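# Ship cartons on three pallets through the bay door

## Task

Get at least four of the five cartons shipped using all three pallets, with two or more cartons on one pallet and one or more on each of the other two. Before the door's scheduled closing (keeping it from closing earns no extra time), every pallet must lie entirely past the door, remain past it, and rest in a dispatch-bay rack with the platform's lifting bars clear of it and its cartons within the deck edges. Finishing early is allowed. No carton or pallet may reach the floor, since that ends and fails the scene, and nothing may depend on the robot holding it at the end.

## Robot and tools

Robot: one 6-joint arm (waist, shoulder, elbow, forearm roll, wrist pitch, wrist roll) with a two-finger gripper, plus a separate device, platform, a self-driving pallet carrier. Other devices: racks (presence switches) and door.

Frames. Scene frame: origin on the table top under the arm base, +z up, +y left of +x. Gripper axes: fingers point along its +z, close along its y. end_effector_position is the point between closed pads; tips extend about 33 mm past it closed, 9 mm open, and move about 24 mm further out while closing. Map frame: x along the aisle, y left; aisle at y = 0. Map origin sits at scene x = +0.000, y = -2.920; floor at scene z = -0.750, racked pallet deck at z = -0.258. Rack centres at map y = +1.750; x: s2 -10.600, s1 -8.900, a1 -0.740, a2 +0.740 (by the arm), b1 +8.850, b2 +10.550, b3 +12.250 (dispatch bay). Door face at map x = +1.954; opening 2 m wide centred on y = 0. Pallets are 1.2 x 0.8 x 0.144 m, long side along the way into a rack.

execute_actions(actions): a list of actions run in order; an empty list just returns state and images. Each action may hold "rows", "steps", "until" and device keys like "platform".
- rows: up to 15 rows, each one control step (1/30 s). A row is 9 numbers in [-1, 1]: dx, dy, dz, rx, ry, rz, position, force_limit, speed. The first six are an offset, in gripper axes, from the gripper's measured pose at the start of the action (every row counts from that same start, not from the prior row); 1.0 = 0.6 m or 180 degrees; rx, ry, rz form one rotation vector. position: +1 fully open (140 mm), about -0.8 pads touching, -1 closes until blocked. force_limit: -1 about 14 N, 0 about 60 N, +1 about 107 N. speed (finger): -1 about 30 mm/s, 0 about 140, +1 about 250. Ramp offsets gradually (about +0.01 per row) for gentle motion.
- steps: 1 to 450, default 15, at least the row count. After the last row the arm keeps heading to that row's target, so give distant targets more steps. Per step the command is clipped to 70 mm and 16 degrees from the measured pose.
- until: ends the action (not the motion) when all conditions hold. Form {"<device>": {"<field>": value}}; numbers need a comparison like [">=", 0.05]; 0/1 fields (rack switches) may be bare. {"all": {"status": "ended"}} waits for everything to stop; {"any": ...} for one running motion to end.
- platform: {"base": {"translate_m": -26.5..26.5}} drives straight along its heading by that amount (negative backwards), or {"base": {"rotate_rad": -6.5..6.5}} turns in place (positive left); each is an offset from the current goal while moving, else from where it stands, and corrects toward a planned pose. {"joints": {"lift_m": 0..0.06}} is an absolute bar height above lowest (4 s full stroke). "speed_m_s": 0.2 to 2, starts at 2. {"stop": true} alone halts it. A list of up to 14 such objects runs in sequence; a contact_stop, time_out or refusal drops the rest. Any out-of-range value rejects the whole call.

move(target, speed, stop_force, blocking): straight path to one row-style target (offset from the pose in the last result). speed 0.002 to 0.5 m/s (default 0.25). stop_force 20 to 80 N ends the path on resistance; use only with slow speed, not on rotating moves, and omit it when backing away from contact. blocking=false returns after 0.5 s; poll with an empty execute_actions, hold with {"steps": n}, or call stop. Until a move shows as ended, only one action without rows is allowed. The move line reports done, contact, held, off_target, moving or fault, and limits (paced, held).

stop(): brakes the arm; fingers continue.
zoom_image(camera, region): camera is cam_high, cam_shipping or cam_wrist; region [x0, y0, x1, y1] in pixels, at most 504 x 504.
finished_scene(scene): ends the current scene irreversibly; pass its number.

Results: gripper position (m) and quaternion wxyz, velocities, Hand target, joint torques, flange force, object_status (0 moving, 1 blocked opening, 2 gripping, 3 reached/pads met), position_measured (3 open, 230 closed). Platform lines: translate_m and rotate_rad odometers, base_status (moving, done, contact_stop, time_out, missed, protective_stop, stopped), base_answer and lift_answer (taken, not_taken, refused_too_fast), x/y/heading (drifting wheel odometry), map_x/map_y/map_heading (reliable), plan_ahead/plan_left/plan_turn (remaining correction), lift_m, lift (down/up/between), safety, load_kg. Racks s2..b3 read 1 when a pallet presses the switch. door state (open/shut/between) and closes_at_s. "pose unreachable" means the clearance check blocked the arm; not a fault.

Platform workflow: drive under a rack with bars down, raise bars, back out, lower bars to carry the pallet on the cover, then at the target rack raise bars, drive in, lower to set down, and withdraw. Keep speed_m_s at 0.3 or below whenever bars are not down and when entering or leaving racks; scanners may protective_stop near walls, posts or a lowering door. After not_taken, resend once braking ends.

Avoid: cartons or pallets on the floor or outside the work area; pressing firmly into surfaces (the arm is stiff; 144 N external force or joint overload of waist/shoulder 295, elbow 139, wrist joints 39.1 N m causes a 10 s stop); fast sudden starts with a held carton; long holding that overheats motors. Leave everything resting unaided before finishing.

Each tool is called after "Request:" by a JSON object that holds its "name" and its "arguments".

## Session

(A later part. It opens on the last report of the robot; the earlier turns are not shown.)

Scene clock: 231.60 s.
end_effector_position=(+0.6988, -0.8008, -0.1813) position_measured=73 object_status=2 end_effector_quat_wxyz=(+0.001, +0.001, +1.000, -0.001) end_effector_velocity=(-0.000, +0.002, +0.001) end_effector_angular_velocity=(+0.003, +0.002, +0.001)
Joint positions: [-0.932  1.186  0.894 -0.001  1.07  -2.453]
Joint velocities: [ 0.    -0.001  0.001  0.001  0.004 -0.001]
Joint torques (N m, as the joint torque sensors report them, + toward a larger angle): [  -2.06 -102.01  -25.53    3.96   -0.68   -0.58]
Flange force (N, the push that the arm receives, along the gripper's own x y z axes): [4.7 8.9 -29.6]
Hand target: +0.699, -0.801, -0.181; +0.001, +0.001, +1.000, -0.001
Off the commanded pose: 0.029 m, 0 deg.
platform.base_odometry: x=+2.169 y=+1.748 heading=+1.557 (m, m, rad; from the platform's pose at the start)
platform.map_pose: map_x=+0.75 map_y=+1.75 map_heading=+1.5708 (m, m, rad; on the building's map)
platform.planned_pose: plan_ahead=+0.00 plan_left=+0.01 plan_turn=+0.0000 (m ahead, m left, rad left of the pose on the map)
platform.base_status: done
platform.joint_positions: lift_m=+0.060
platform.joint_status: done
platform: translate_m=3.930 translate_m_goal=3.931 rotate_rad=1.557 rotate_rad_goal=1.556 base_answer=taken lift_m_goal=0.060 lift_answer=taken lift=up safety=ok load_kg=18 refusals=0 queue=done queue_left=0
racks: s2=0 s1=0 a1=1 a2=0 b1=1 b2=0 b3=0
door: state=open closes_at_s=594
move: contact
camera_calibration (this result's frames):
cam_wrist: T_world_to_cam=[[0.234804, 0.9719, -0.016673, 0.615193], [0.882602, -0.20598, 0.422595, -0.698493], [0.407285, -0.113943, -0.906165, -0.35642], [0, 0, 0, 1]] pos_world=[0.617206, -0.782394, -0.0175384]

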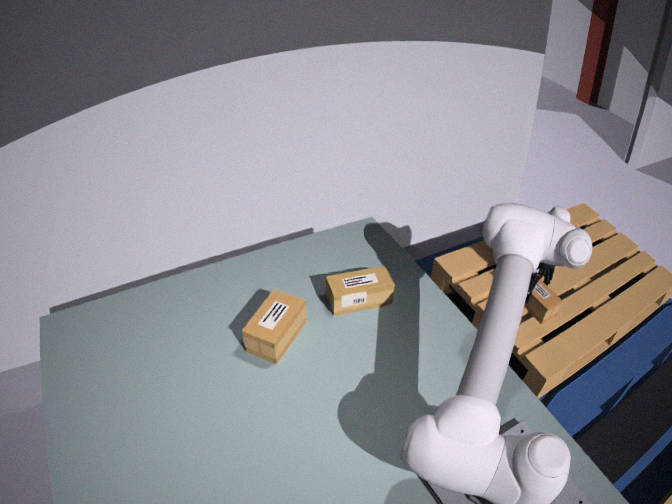

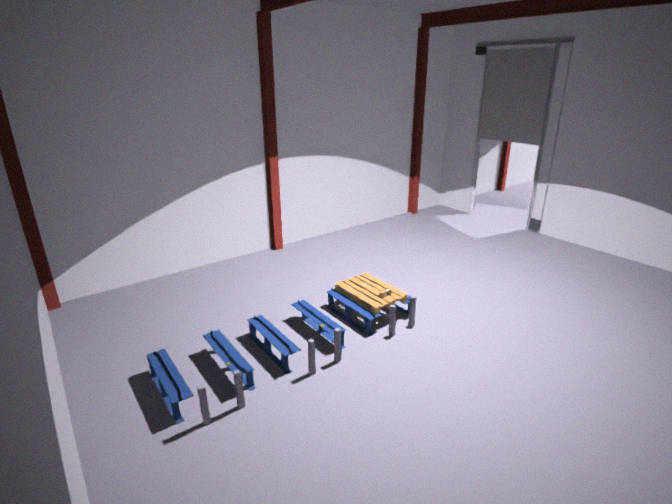

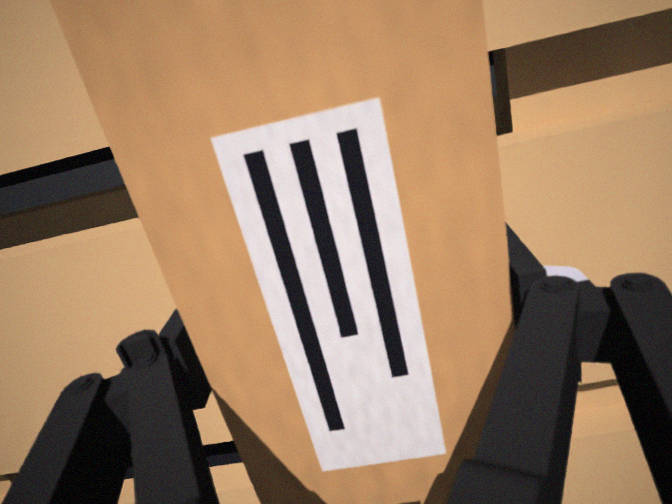

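Request:
{"name": "execute_actions", "arguments": {"actions": [{"rows":[[0,0,-0.002,0,0,0,1,0,0]],"steps":12}]}}

Request:
{"name": "move", "arguments": {"target": [0,0,-0.3,0,0,0,1,0,0], "speed": 0.3}}

Request:
{"name": "execute_actions", "arguments": {"actions": [{"platform":[{"base":{"translate_m":-1.75},"speed_m_s":0.3},{"joints":{"lift_m":0},"base":{"rotate_rad":-1.5708},"speed_m_s":2},{"base":{"translate_m":9.81}},{"joints":{"lift_m":0.06},"base":{"rotate_rad":1.5708}},{"base":{"translate_m":1.75},"speed_m_s":0.3},{"joints":{"lift_m":0}},{"base":{"translate_m":-1.75}},{"base":{"rotate_rad":-1.5708},"speed_m_s":2},{"base":{"translate_m":-11.29}},{"base":{"rotate_rad":1.5708}},{"base":{"translate_m":1.75},"speed_m_s":0.3}],"steps":1}]}}

Scene clock: 236.57 s.
end_effector_position=(+0.6988, -0.8008, -0.1802) position_measured=3 object_status=0 end_effector_quat_wxyz=(+0.001, +0.001, +1.000, -0.001) end_effector_velocity=(-0.001, -0.001, +0.001) end_effector_angular_velocity=(-0.000, -0.001, -0.001)
Joint positions: [-0.932  1.184  0.894 -0.001  1.071 -2.453]
Joint velocities: [-0.001 -0.001  0.     0.001  0.    -0.   ]
Joint torques (N m, as the joint torque sensors report them, + toward a larger angle): [   2.77 -130.96  -37.43    3.9     0.01   -0.38]
Flange force (N, the push that the arm receives, along the gripper's own x y z axes): [5.6 2.5 -1.7]
Hand target: +0.699, -0.801, -0.180; +0.001, +0.001, +1.000, -0.001
Off the commanded pose: 0.000 m, 0 deg.
platform.base_odometry: x=+2.169 y=+1.748 heading=+1.557 (m, m, rad; from the platform's pose at the start)
platform.map_pose: map_x=+0.75 map_y=+1.75 map_heading=+1.5708 (m, m, rad; on the building's map)
platform.planned_pose: plan_ahead=+0.00 plan_left=+0.01 plan_turn=+0.0000 (m ahead, m left, rad left of the pose on the map)
platform.base_status: done
platform.joint_positions: lift_m=+0.060
platform.joint_status: done
platform: translate_m=3.930 translate_m_goal=3.931 rotate_rad=1.557 rotate_rad_goal=1.556 base_answer=taken lift_m_goal=0.060 lift_answer=taken lift=up safety=ok load_kg=18 refusals=0 queue=done queue_left=0
racks: s2=0 s1=0 a1=1 a2=0 b1=1 b2=0 b3=0
door: state=open closes_at_s=594
camera_calibration (this result's frames):
cam_wrist: T_world_to_cam=[[0.234843, 0.971892, -0.0165555, 0.615152], [0.882599, -0.206069, 0.422556, -0.699013], [0.407268, -0.113846, -0.906186, -0.355305], [0, 0, 0, 1]] pos_world=[0.617188, -0.782357, -0.0164157]

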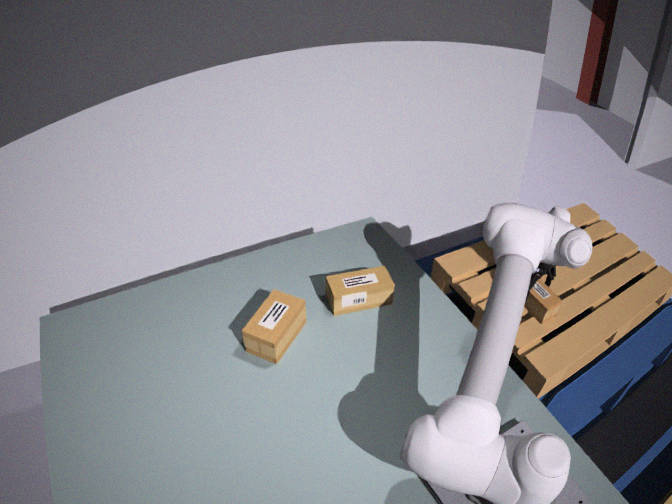

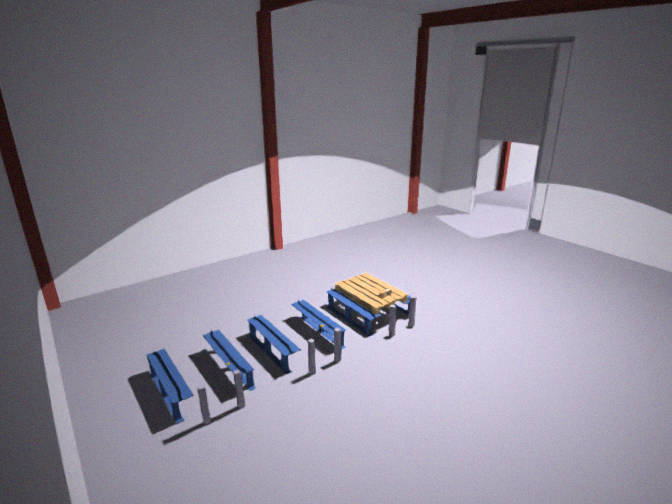

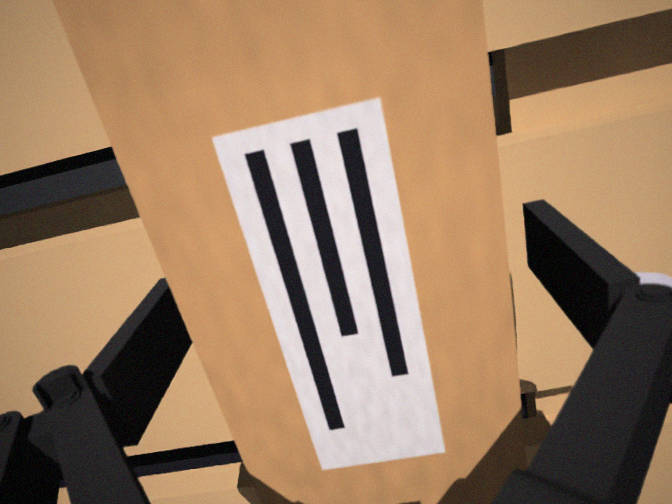

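Scene clock: 237.57 s.
end_effector_position=(+0.6986, -0.8004, -0.0001) position_measured=3 object_status=3 end_effector_quat_wxyz=(+0.001, +0.001, +1.000, -0.001) end_effector_velocity=(-0.000, -0.000, -0.002) end_effector_angular_velocity=(+0.001, +0.001, +0.001)
Joint positions: [-0.932  1.035  0.853 -0.001  1.261 -2.453]
Joint velocities: [-0.     0.002  0.     0.    -0.    -0.001]
Joint torques (N m, as the joint torque sensors report them, + toward a larger angle): [   0.77 -125.39  -40.17    4.14    0.02   -0.33]
Flange force (N, the push that the arm receives, along the gripper's own x y z axes): [4.9 5.3 -0.7]
Hand target: +0.699, -0.800, -0.000; +0.001, +0.001, +1.000, -0.001
Off the commanded pose: 0.000 m, 0 deg.
platform.base_odometry: x=+2.169 y=+1.748 heading=+1.557 (m, m, rad; from the platform's pose at the start)
platform.map_pose: map_x=+0.75 map_y=+1.75 map_heading=+1.5708 (m, m, rad; on the building's map)
platform.planned_pose: plan_ahead=+0.00 plan_left=+0.01 plan_turn=+0.0000 (m ahead, m left, rad left of the pose on the map)
platform.base_status: done
platform.joint_positions: lift_m=+0.060
platform.joint_status: done
platform: translate_m=3.930 translate_m_goal=3.931 rotate_rad=1.557 rotate_rad_goal=1.556 base_answer=taken lift_m_goal=0.060 lift_answer=taken lift=up safety=ok load_kg=18 refusals=0 queue=done queue_left=0
racks: s2=0 s1=0 a1=1 a2=0 b1=1 b2=0 b3=0
door: state=open closes_at_s=594
move: done
camera_calibration (this result's frames):
cam_wrist: T_world_to_cam=[[0.234867, 0.971886, -0.0165702, 0.617849], [0.882512, -0.206061, 0.422744, -0.774764], [0.407445, -0.113912, -0.906098, -0.192114], [0, 0, 0, 1]] pos_world=[0.616902, -0.782011, 0.163691]

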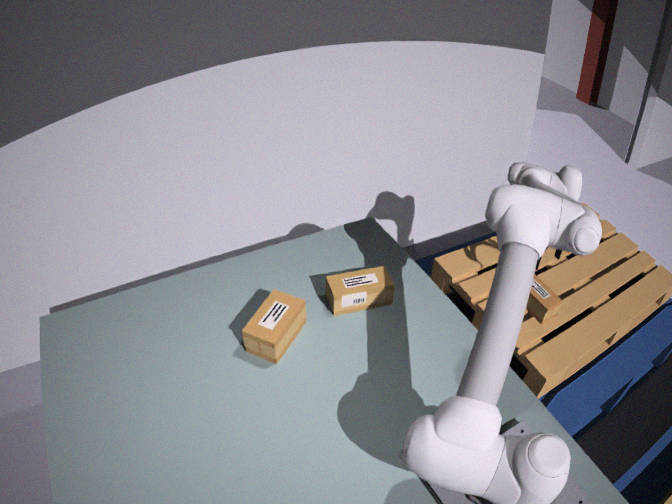

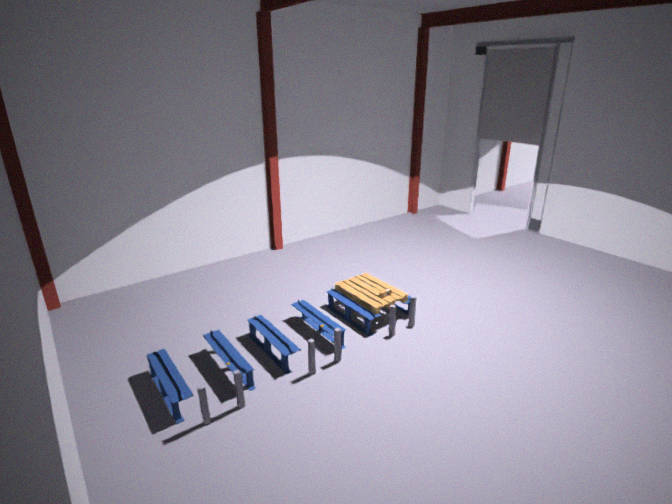

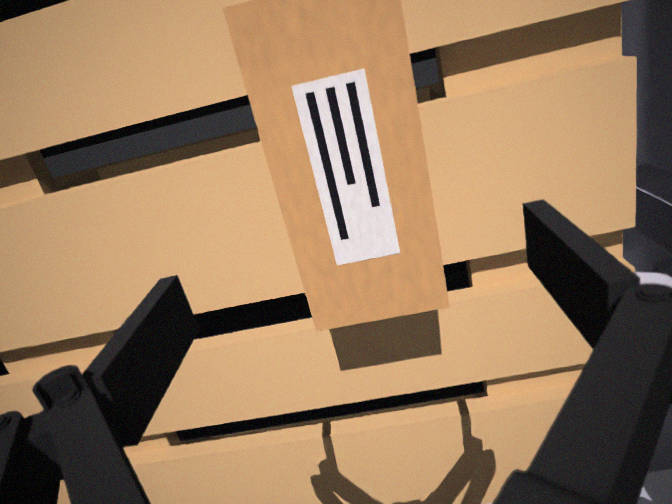

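Scene clock: 237.60 s.
end_effector_position=(+0.6986, -0.8004, -0.0001) position_measured=3 object_status=3 end_effector_quat_wxyz=(+0.001, +0.001, +1.000, -0.001) end_effector_velocity=(+0.001, +0.001, -0.001) end_effector_angular_velocity=(+0.001, +0.000, +0.001)
Joint positions: [-0.932  1.035  0.853 -0.001  1.261 -2.453]
Joint velocities: [ 0.001  0.001 -0.     0.001  0.    -0.001]
Joint torques (N m, as the joint torque sensors report them, + toward a larger angle): [   1.32 -128.05  -40.42    4.29    0.13   -0.16]
Flange force (N, the push that the arm receives, along the gripper's own x y z axes): [3.1 2.0 0.2]
Hand target: +0.699, -0.800, -0.000; +0.001, +0.001, +1.000, -0.001
Off the commanded pose: 0.000 m, 0 deg.
platform.base_odometry: x=+2.169 y=+1.748 heading=+1.557 (m, m, rad; from the platform's pose at the start)
platform.map_pose: map_x=+0.75 map_y=+1.75 map_heading=+1.5708 (m, m, rad; on the building's map)
platform.planned_pose: plan_ahead=-1.75 plan_left=+0.01 plan_turn=+0.0000 (m ahead, m left, rad left of the pose on the map)
platform.base_status: moving
platform.joint_positions: lift_m=+0.060
platform.joint_status: done
platform: translate_m=3.930 translate_m_goal=2.180 rotate_rad=1.557 rotate_rad_goal=1.556 base_answer=taken lift_m_goal=0.060 lift_answer=taken lift=up safety=ok load_kg=18 refusals=0 queue=running queue_left=10
racks: s2=0 s1=0 a1=1 a2=0 b1=1 b2=0 b3=0
door: state=open closes_at_s=594
camera_calibration (this result's frames):
cam_wrist: T_world_to_cam=[[0.234855, 0.971889, -0.016557, 0.617857], [0.88252, -0.206057, 0.422728, -0.774756], [0.407433, -0.113892, -0.906105, -0.192108], [0, 0, 0, 1]] pos_world=[0.616902, -0.782013, 0.163671]

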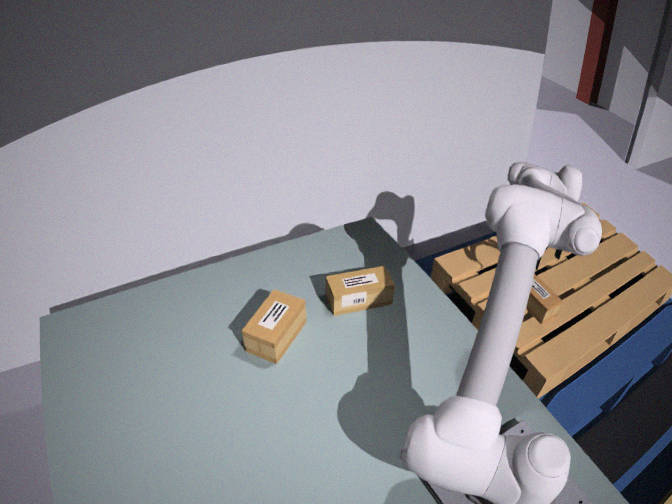

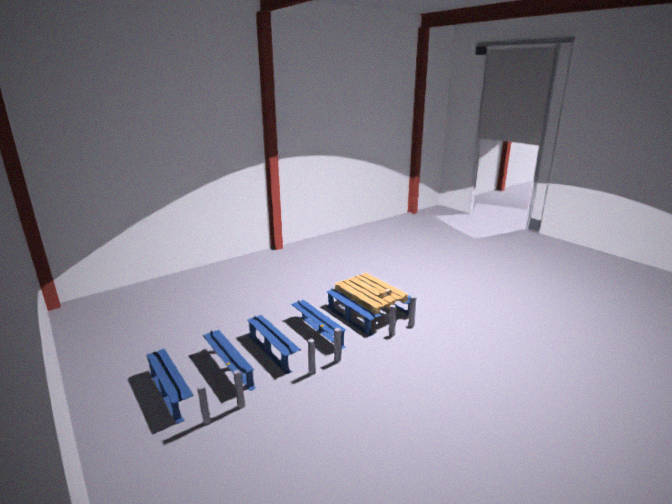

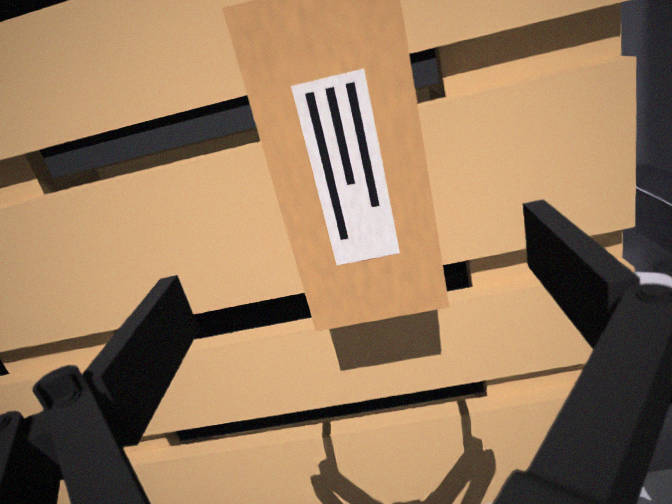

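Request:
{"name": "move", "arguments": {"target": [-0.102,0.583,-0.367,0,0,0,1,0,0], "speed": 0.35}}

Request:
{"name": "move", "arguments": {"target": [-0.15,0.733,-0.05,0,0,-0.433,1,0,0], "speed": 0.35}}

Scene clock: 242.70 s.
end_effector_position=(+0.7603, -0.4505, +0.2194) position_measured=3 object_status=3 end_effector_quat_wxyz=(+0.001, +0.001, +1.000, -0.001) end_effector_velocity=(-0.000, -0.001, -0.000) end_effector_angular_velocity=(-0.001, +0.001, +0.000)
Joint positions: [-0.622  0.597  1.243  0.002  1.309 -2.144]
Joint velocities: [-0.     0.001 -0.    -0.001 -0.    -0.   ]
Joint torques (N m, as the joint torque sensors report them, + toward a larger angle): [  1.49 -98.45 -41.36   4.18   0.06  -0.25]
Flange force (N, the push that the arm receives, along the gripper's own x y z axes): [2.8 -0.8 1.0]
Hand target: +0.760, -0.450, +0.219; +0.001, +0.001, +1.000, -0.001
Off the commanded pose: 0.000 m, 0 deg.
platform.base_odometry: x=+2.146 y=+0.335 heading=+1.556 (m, m, rad; from the platform's pose at the start)
platform.map_pose: map_x=+0.74 map_y=+0.32 map_heading=+1.5708 (m, m, rad; on the building's map)
platform.planned_pose: plan_ahead=-0.32 plan_left=+0.00 plan_turn=+0.0000 (m ahead, m left, rad left of the pose on the map)
platform.base_status: moving
platform.joint_positions: lift_m=+0.060
platform.joint_status: done
platform: translate_m=2.507 translate_m_goal=2.180 rotate_rad=1.556 rotate_rad_goal=1.556 base_answer=taken lift_m_goal=0.060 lift_answer=taken lift=up safety=ok load_kg=18 refusals=0 queue=running queue_left=10
racks: s2=0 s1=0 a1=1 a2=0 b1=1 b2=0 b3=0
door: state=open closes_at_s=594
move: done
camera_calibration (this result's frames):
cam_wrist: T_world_to_cam=[[0.234952, 0.971871, -0.0162698, 0.266718], [0.882477, -0.206264, 0.422716, -0.849931], [0.40747, -0.113676, -0.906116, 0.0215789], [0, 0, 0, 1]] pos_world=[0.678586, -0.432073, 0.383172]

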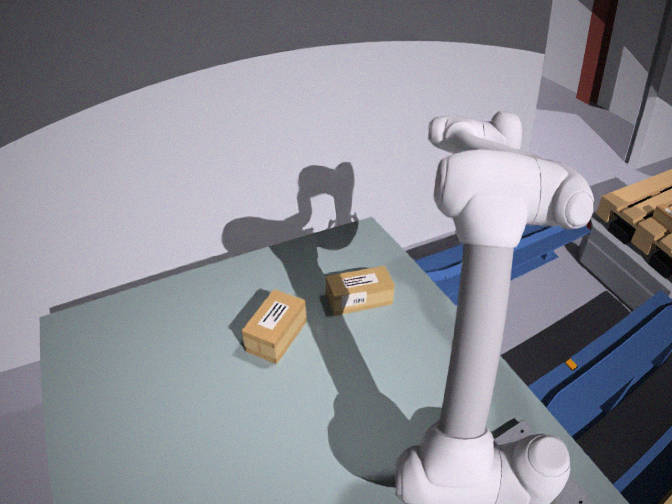

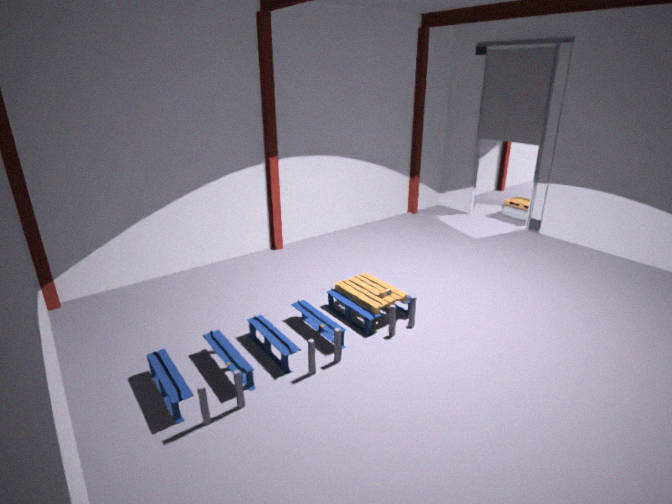

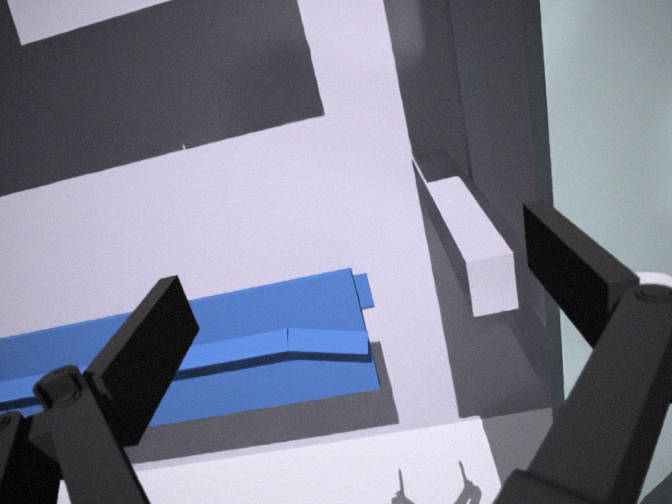

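Scene clock: 245.03 s.
end_effector_position=(+0.8516, -0.0113, +0.2489) position_measured=3 object_status=3 end_effector_quat_wxyz=(+0.000, -0.628, +0.778, -0.001) end_effector_velocity=(+0.000, -0.002, -0.001) end_effector_angular_velocity=(+0.001, +0.000, -0.003)
Joint positions: [-0.104  0.53   1.294  0.006  1.324 -2.988]
Joint velocities: [-0.003  0.001 -0.     0.001 -0.    -0.   ]
Joint torques (N m, as the joint torque sensors report them, + toward a larger angle): [  0.25 -90.   -41.3    4.27   0.13  -0.16]
Flange force (N, the push that the arm receives, along the gripper's own x y z axes): [2.8 5.1 0.4]
Hand target: +0.852, -0.011, +0.249; +0.000, -0.628, +0.778, -0.001
Off the commanded pose: 0.000 m, 0 deg.
platform.base_odometry: x=+2.141 y=+0.008 heading=+1.497 (m, m, rad; from the platform's pose at the start)
platform.map_pose: map_x=+0.74 map_y=+0.00 map_heading=+1.5010 (m, m, rad; on the building's map)
platform.planned_pose: plan_ahead=+0.00 plan_left=+0.00 plan_turn=-1.5010 (m ahead, m left, rad left of the pose on the map)
platform.base_status: moving
platform.joint_positions: lift_m=+0.057
platform.joint_status: moving
platform: translate_m=2.190 translate_m_goal=2.190 rotate_rad=1.484 rotate_rad_goal=-0.015 base_answer=taken lift_m_goal=0.000 lift_answer=taken lift=between safety=ok load_kg=-14 refusals=0 queue=running queue_left=9
racks: s2=0 s1=0 a1=1 a2=0 b1=1 b2=0 b3=0
door: state=open closes_at_s=594
move: done
camera_calibration (this result's frames):
cam_wrist: T_world_to_cam=[[-0.901284, 0.432868, -0.0176686, 0.780815], [0.386088, 0.821046, 0.4205, -0.417548], [0.196528, 0.372169, -0.90712, 0.246393], [0, 0, 0, 1]] pos_world=[0.816523, -0.0868638, 0.412883]

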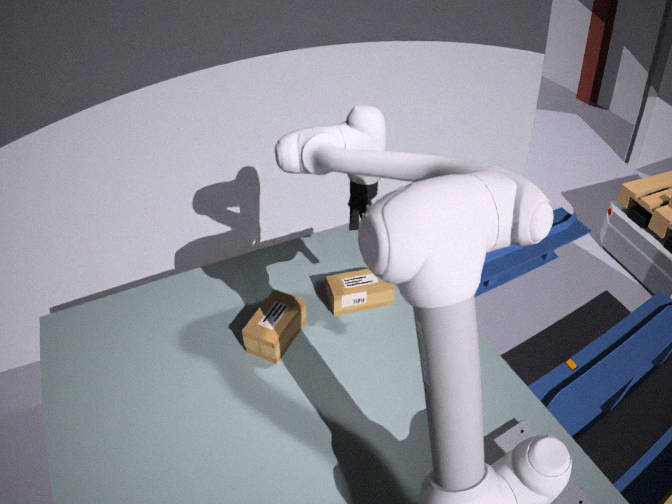

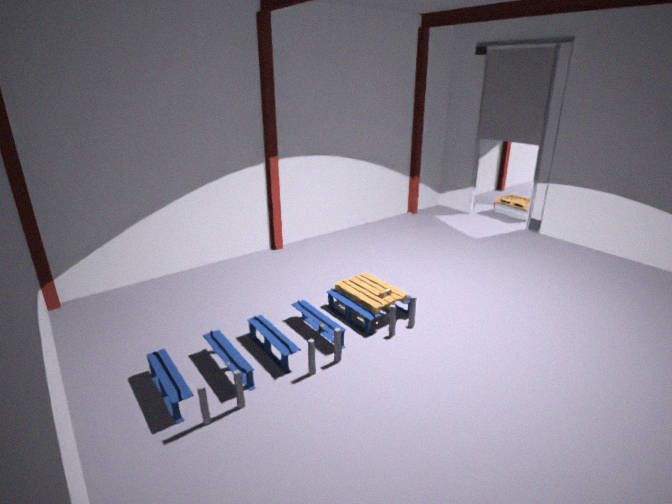

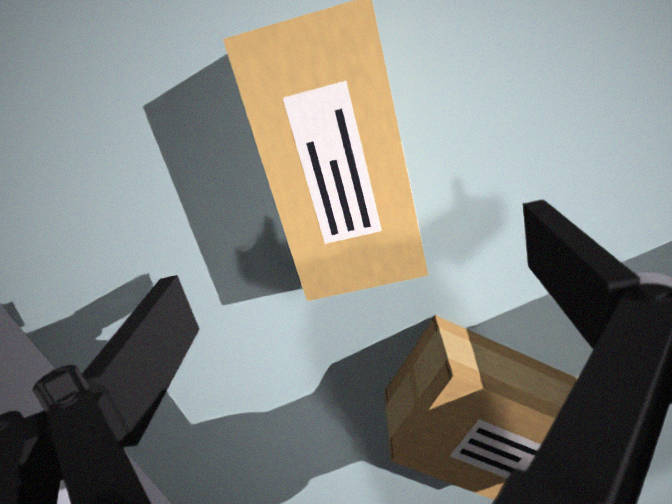

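Request:
{"name": "execute_actions", "arguments": {"actions": []}}

Scene clock: 263.37 s.
end_effector_position=(+0.8516, -0.0112, +0.2489) position_measured=3 object_status=3 end_effector_quat_wxyz=(+0.000, -0.628, +0.778, -0.001) end_effector_velocity=(+0.000, +0.001, +0.000) end_effector_angular_velocity=(+0.000, -0.000, +0.000)
Joint positions: [-0.104  0.53   1.293  0.006  1.324 -2.988]
Joint velocities: [ 0.001 -0.     0.     0.    -0.     0.001]
Joint torques (N m, as the joint torque sensors report them, + toward a larger angle): [ -0.45 -91.68 -40.97   4.28   0.03  -0.17]
Flange force (N, the push that the arm receives, along the gripper's own x y z axes): [0.9 1.7 0.6]
Hand target: +0.852, -0.011, +0.249; +0.000, -0.628, +0.778, -0.001
Off the commanded pose: 0.000 m, 0 deg.
platform.base_odometry: x=+11.950 y=-0.129 heading=+1.562 (m, m, rad; from the platform's pose at the start)
platform.map_pose: map_x=+10.55 map_y=+0.01 map_heading=+1.5752 (m, m, rad; on the building's map)
platform.planned_pose: plan_ahead=+1.74 plan_left=-0.01 plan_turn=-0.0044 (m ahead, m left, rad left of the pose on the map)
platform.base_status: moving
platform.joint_positions: lift_m=+0.060
platform.joint_status: done
platform: translate_m=12.015 translate_m_goal=13.750 rotate_rad=1.562 rotate_rad_goal=1.562 base_answer=taken lift_m_goal=0.060 lift_answer=taken lift=up safety=ok load_kg=19 refusals=0 queue=running queue_left=6
racks: s2=0 s1=0 a1=1 a2=0 b1=1 b2=0 b3=0
door: state=open closes_at_s=594
camera_calibration (this result's frames):
cam_wrist: T_world_to_cam=[[-0.901328, 0.432777, -0.0176705, 0.780828], [0.386002, 0.821081, 0.42051, -0.417538], [0.196496, 0.372196, -0.907116, 0.246395], [0, 0, 0, 1]] pos_world=[0.816537, -0.0868, 0.412885]

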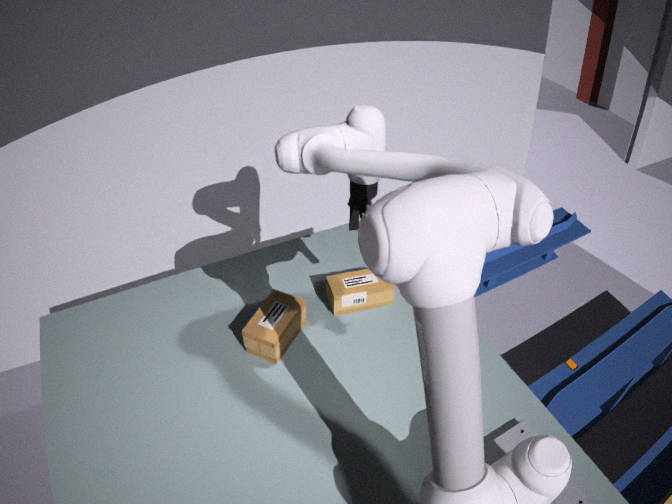

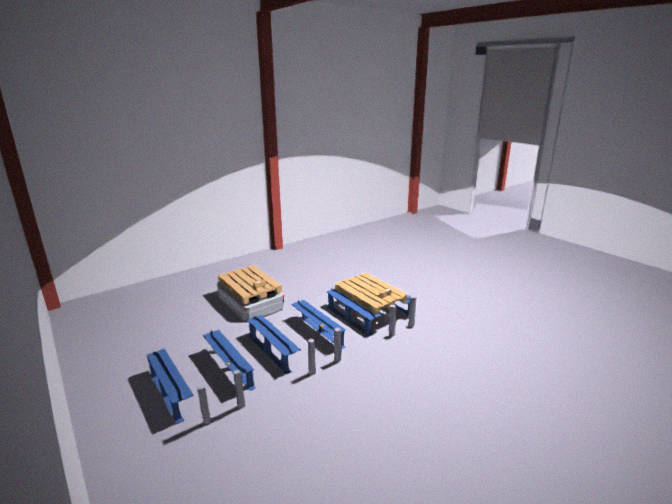

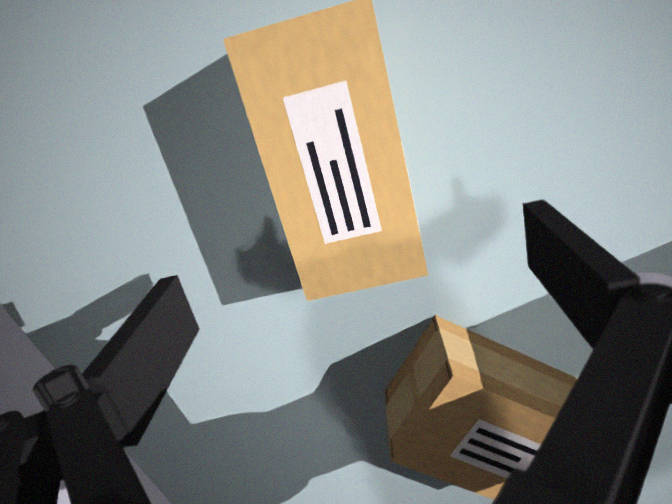

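Request:
{"name": "move", "arguments": {"target": [0,-0.017,0.323,0,0,0,1,0,0], "speed": 0.2}}

Request:
{"name": "execute_actions", "arguments": {"actions": [{"rows":[[0,0,0,0,0,0,-1,0.3,0]],"steps":24}]}}

Scene clock: 266.03 s.
end_effector_position=(+0.8619, -0.0137, +0.0552) position_measured=3 object_status=3 end_effector_quat_wxyz=(+0.000, -0.628, +0.778, -0.001) end_effector_velocity=(+0.000, -0.001, +0.001) end_effector_angular_velocity=(+0.001, -0.002, -0.002)
Joint positions: [-0.105  0.666  1.442  0.007  1.04  -2.99 ]
Joint velocities: [-0.001 -0.001 -0.     0.001 -0.     0.   ]
Joint torques (N m, as the joint torque sensors report them, + toward a larger angle): [  0.44 -98.76 -36.4    3.95  -0.01  -0.21]
Flange force (N, the push that the arm receives, along the gripper's own x y z axes): [1.6 1.5 -0.1]
Hand target: +0.862, -0.014, +0.055; +0.000, -0.628, +0.778, -0.001
Off the commanded pose: 0.000 m, 0 deg.
platform.base_odometry: x=+11.957 y=+0.613 heading=+1.560 (m, m, rad; from the platform's pose at the start)
platform.map_pose: map_x=+10.55 map_y=+0.76 map_heading=+1.5708 (m, m, rad; on the building's map)
platform.planned_pose: plan_ahead=+0.99 plan_left=+0.00 plan_turn=+0.0000 (m ahead, m left, rad left of the pose on the map)
platform.base_status: moving
platform.joint_positions: lift_m=+0.060
platform.joint_status: done
platform: translate_m=12.764 translate_m_goal=13.750 rotate_rad=1.560 rotate_rad_goal=1.560 base_answer=taken lift_m_goal=0.060 lift_answer=taken lift=up safety=ok load_kg=19 refusals=0 queue=running queue_left=6
racks: s2=0 s1=0 a1=1 a2=0 b1=1 b2=0 b3=0
door: state=open closes_at_s=594
move: done
camera_calibration (this result's frames):
cam_wrist: T_world_to_cam=[[-0.901282, 0.432873, -0.0176769, 0.787697], [0.386085, 0.821036, 0.420521, -0.338149], [0.196546, 0.372183, -0.90711, 0.0695721], [0, 0, 0, 1]] pos_world=[0.826817, -0.0892336, 0.219233]

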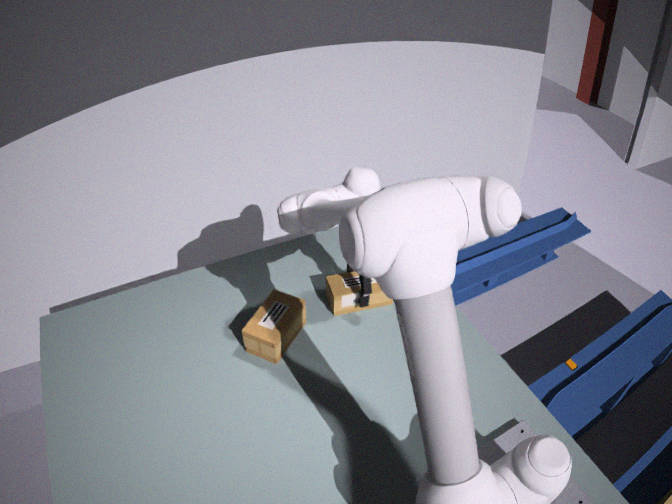

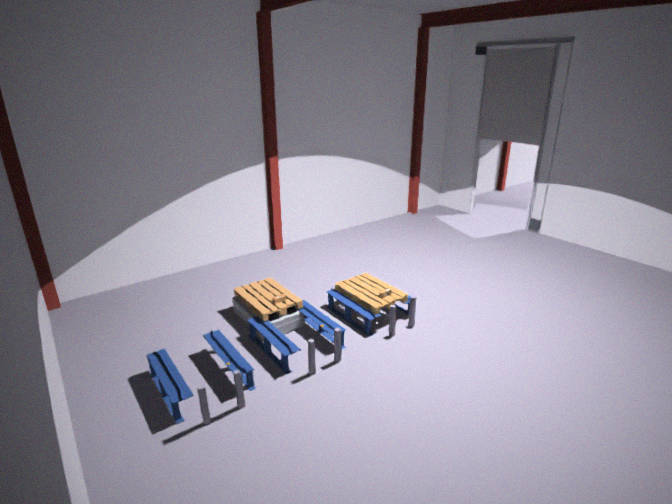

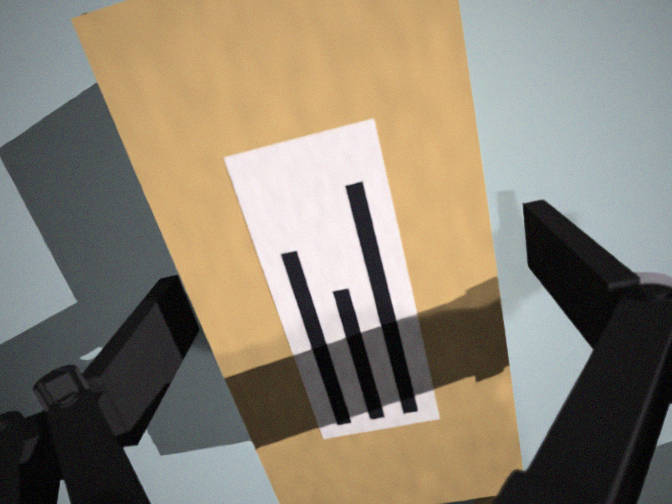

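Scene clock: 266.83 s.
end_effector_position=(+0.8619, -0.0137, +0.0552) position_measured=84 object_status=2 end_effector_quat_wxyz=(+0.000, -0.628, +0.778, -0.001) end_effector_velocity=(-0.000, +0.000, -0.001) end_effector_angular_velocity=(-0.001, +0.000, +0.001)
Joint positions: [-0.105  0.666  1.442  0.007  1.04  -2.99 ]
Joint velocities: [ 0.     0.001  0.    -0.001 -0.     0.   ]
Joint torques (N m, as the joint torque sensors report them, + toward a larger angle): [ -0.09 -83.25 -26.79   3.47   0.45  -0.15]
Flange force (N, the push that the arm receives, along the gripper's own x y z axes): [0.4 -0.1 -18.2]
Hand target: +0.862, -0.014, +0.055; +0.000, -0.628, +0.778, -0.001
Off the commanded pose: 0.000 m, 0 deg.
platform.base_odometry: x=+11.960 y=+0.853 heading=+1.560 (m, m, rad; from the platform's pose at the start)
platform.map_pose: map_x=+10.55 map_y=+1.00 map_heading=+1.5708 (m, m, rad; on the building's map)
platform.planned_pose: plan_ahead=+0.75 plan_left=+0.00 plan_turn=+0.0000 (m ahead, m left, rad left of the pose on the map)
platform.base_status: moving
platform.joint_positions: lift_m=+0.060
platform.joint_status: done
platform: translate_m=13.004 translate_m_goal=13.750 rotate_rad=1.560 rotate_rad_goal=1.560 base_answer=taken lift_m_goal=0.060 lift_answer=taken lift=up safety=ok load_kg=19 refusals=0 queue=running queue_left=6
racks: s2=0 s1=0 a1=1 a2=0 b1=1 b2=0 b3=0
door: state=open closes_at_s=594
camera_calibration (this result's frames):
cam_wrist: T_world_to_cam=[[-0.901286, 0.432863, -0.0177079, 0.787721], [0.38606, 0.821037, 0.420542, -0.338144], [0.196576, 0.372192, -0.9071, 0.0695533], [0, 0, 0, 1]] pos_world=[0.826833, -0.0892332, 0.219245]

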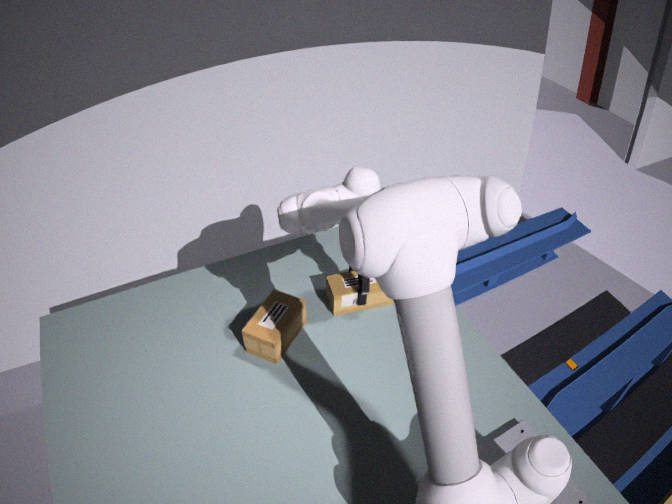

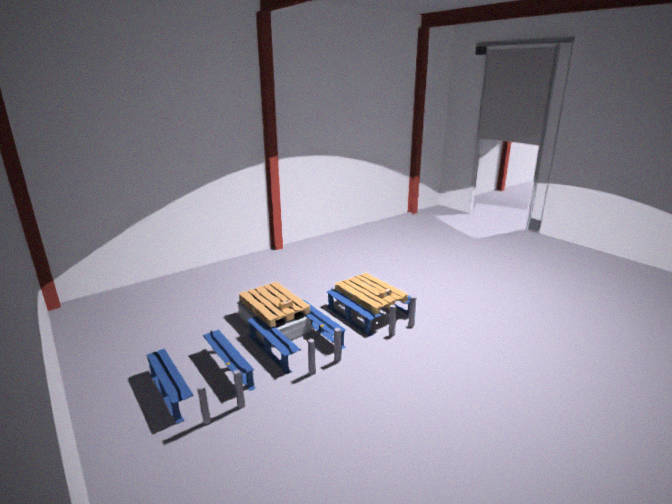

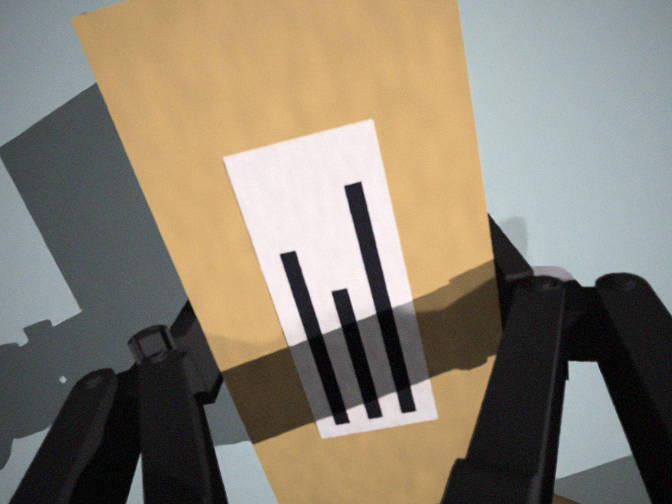

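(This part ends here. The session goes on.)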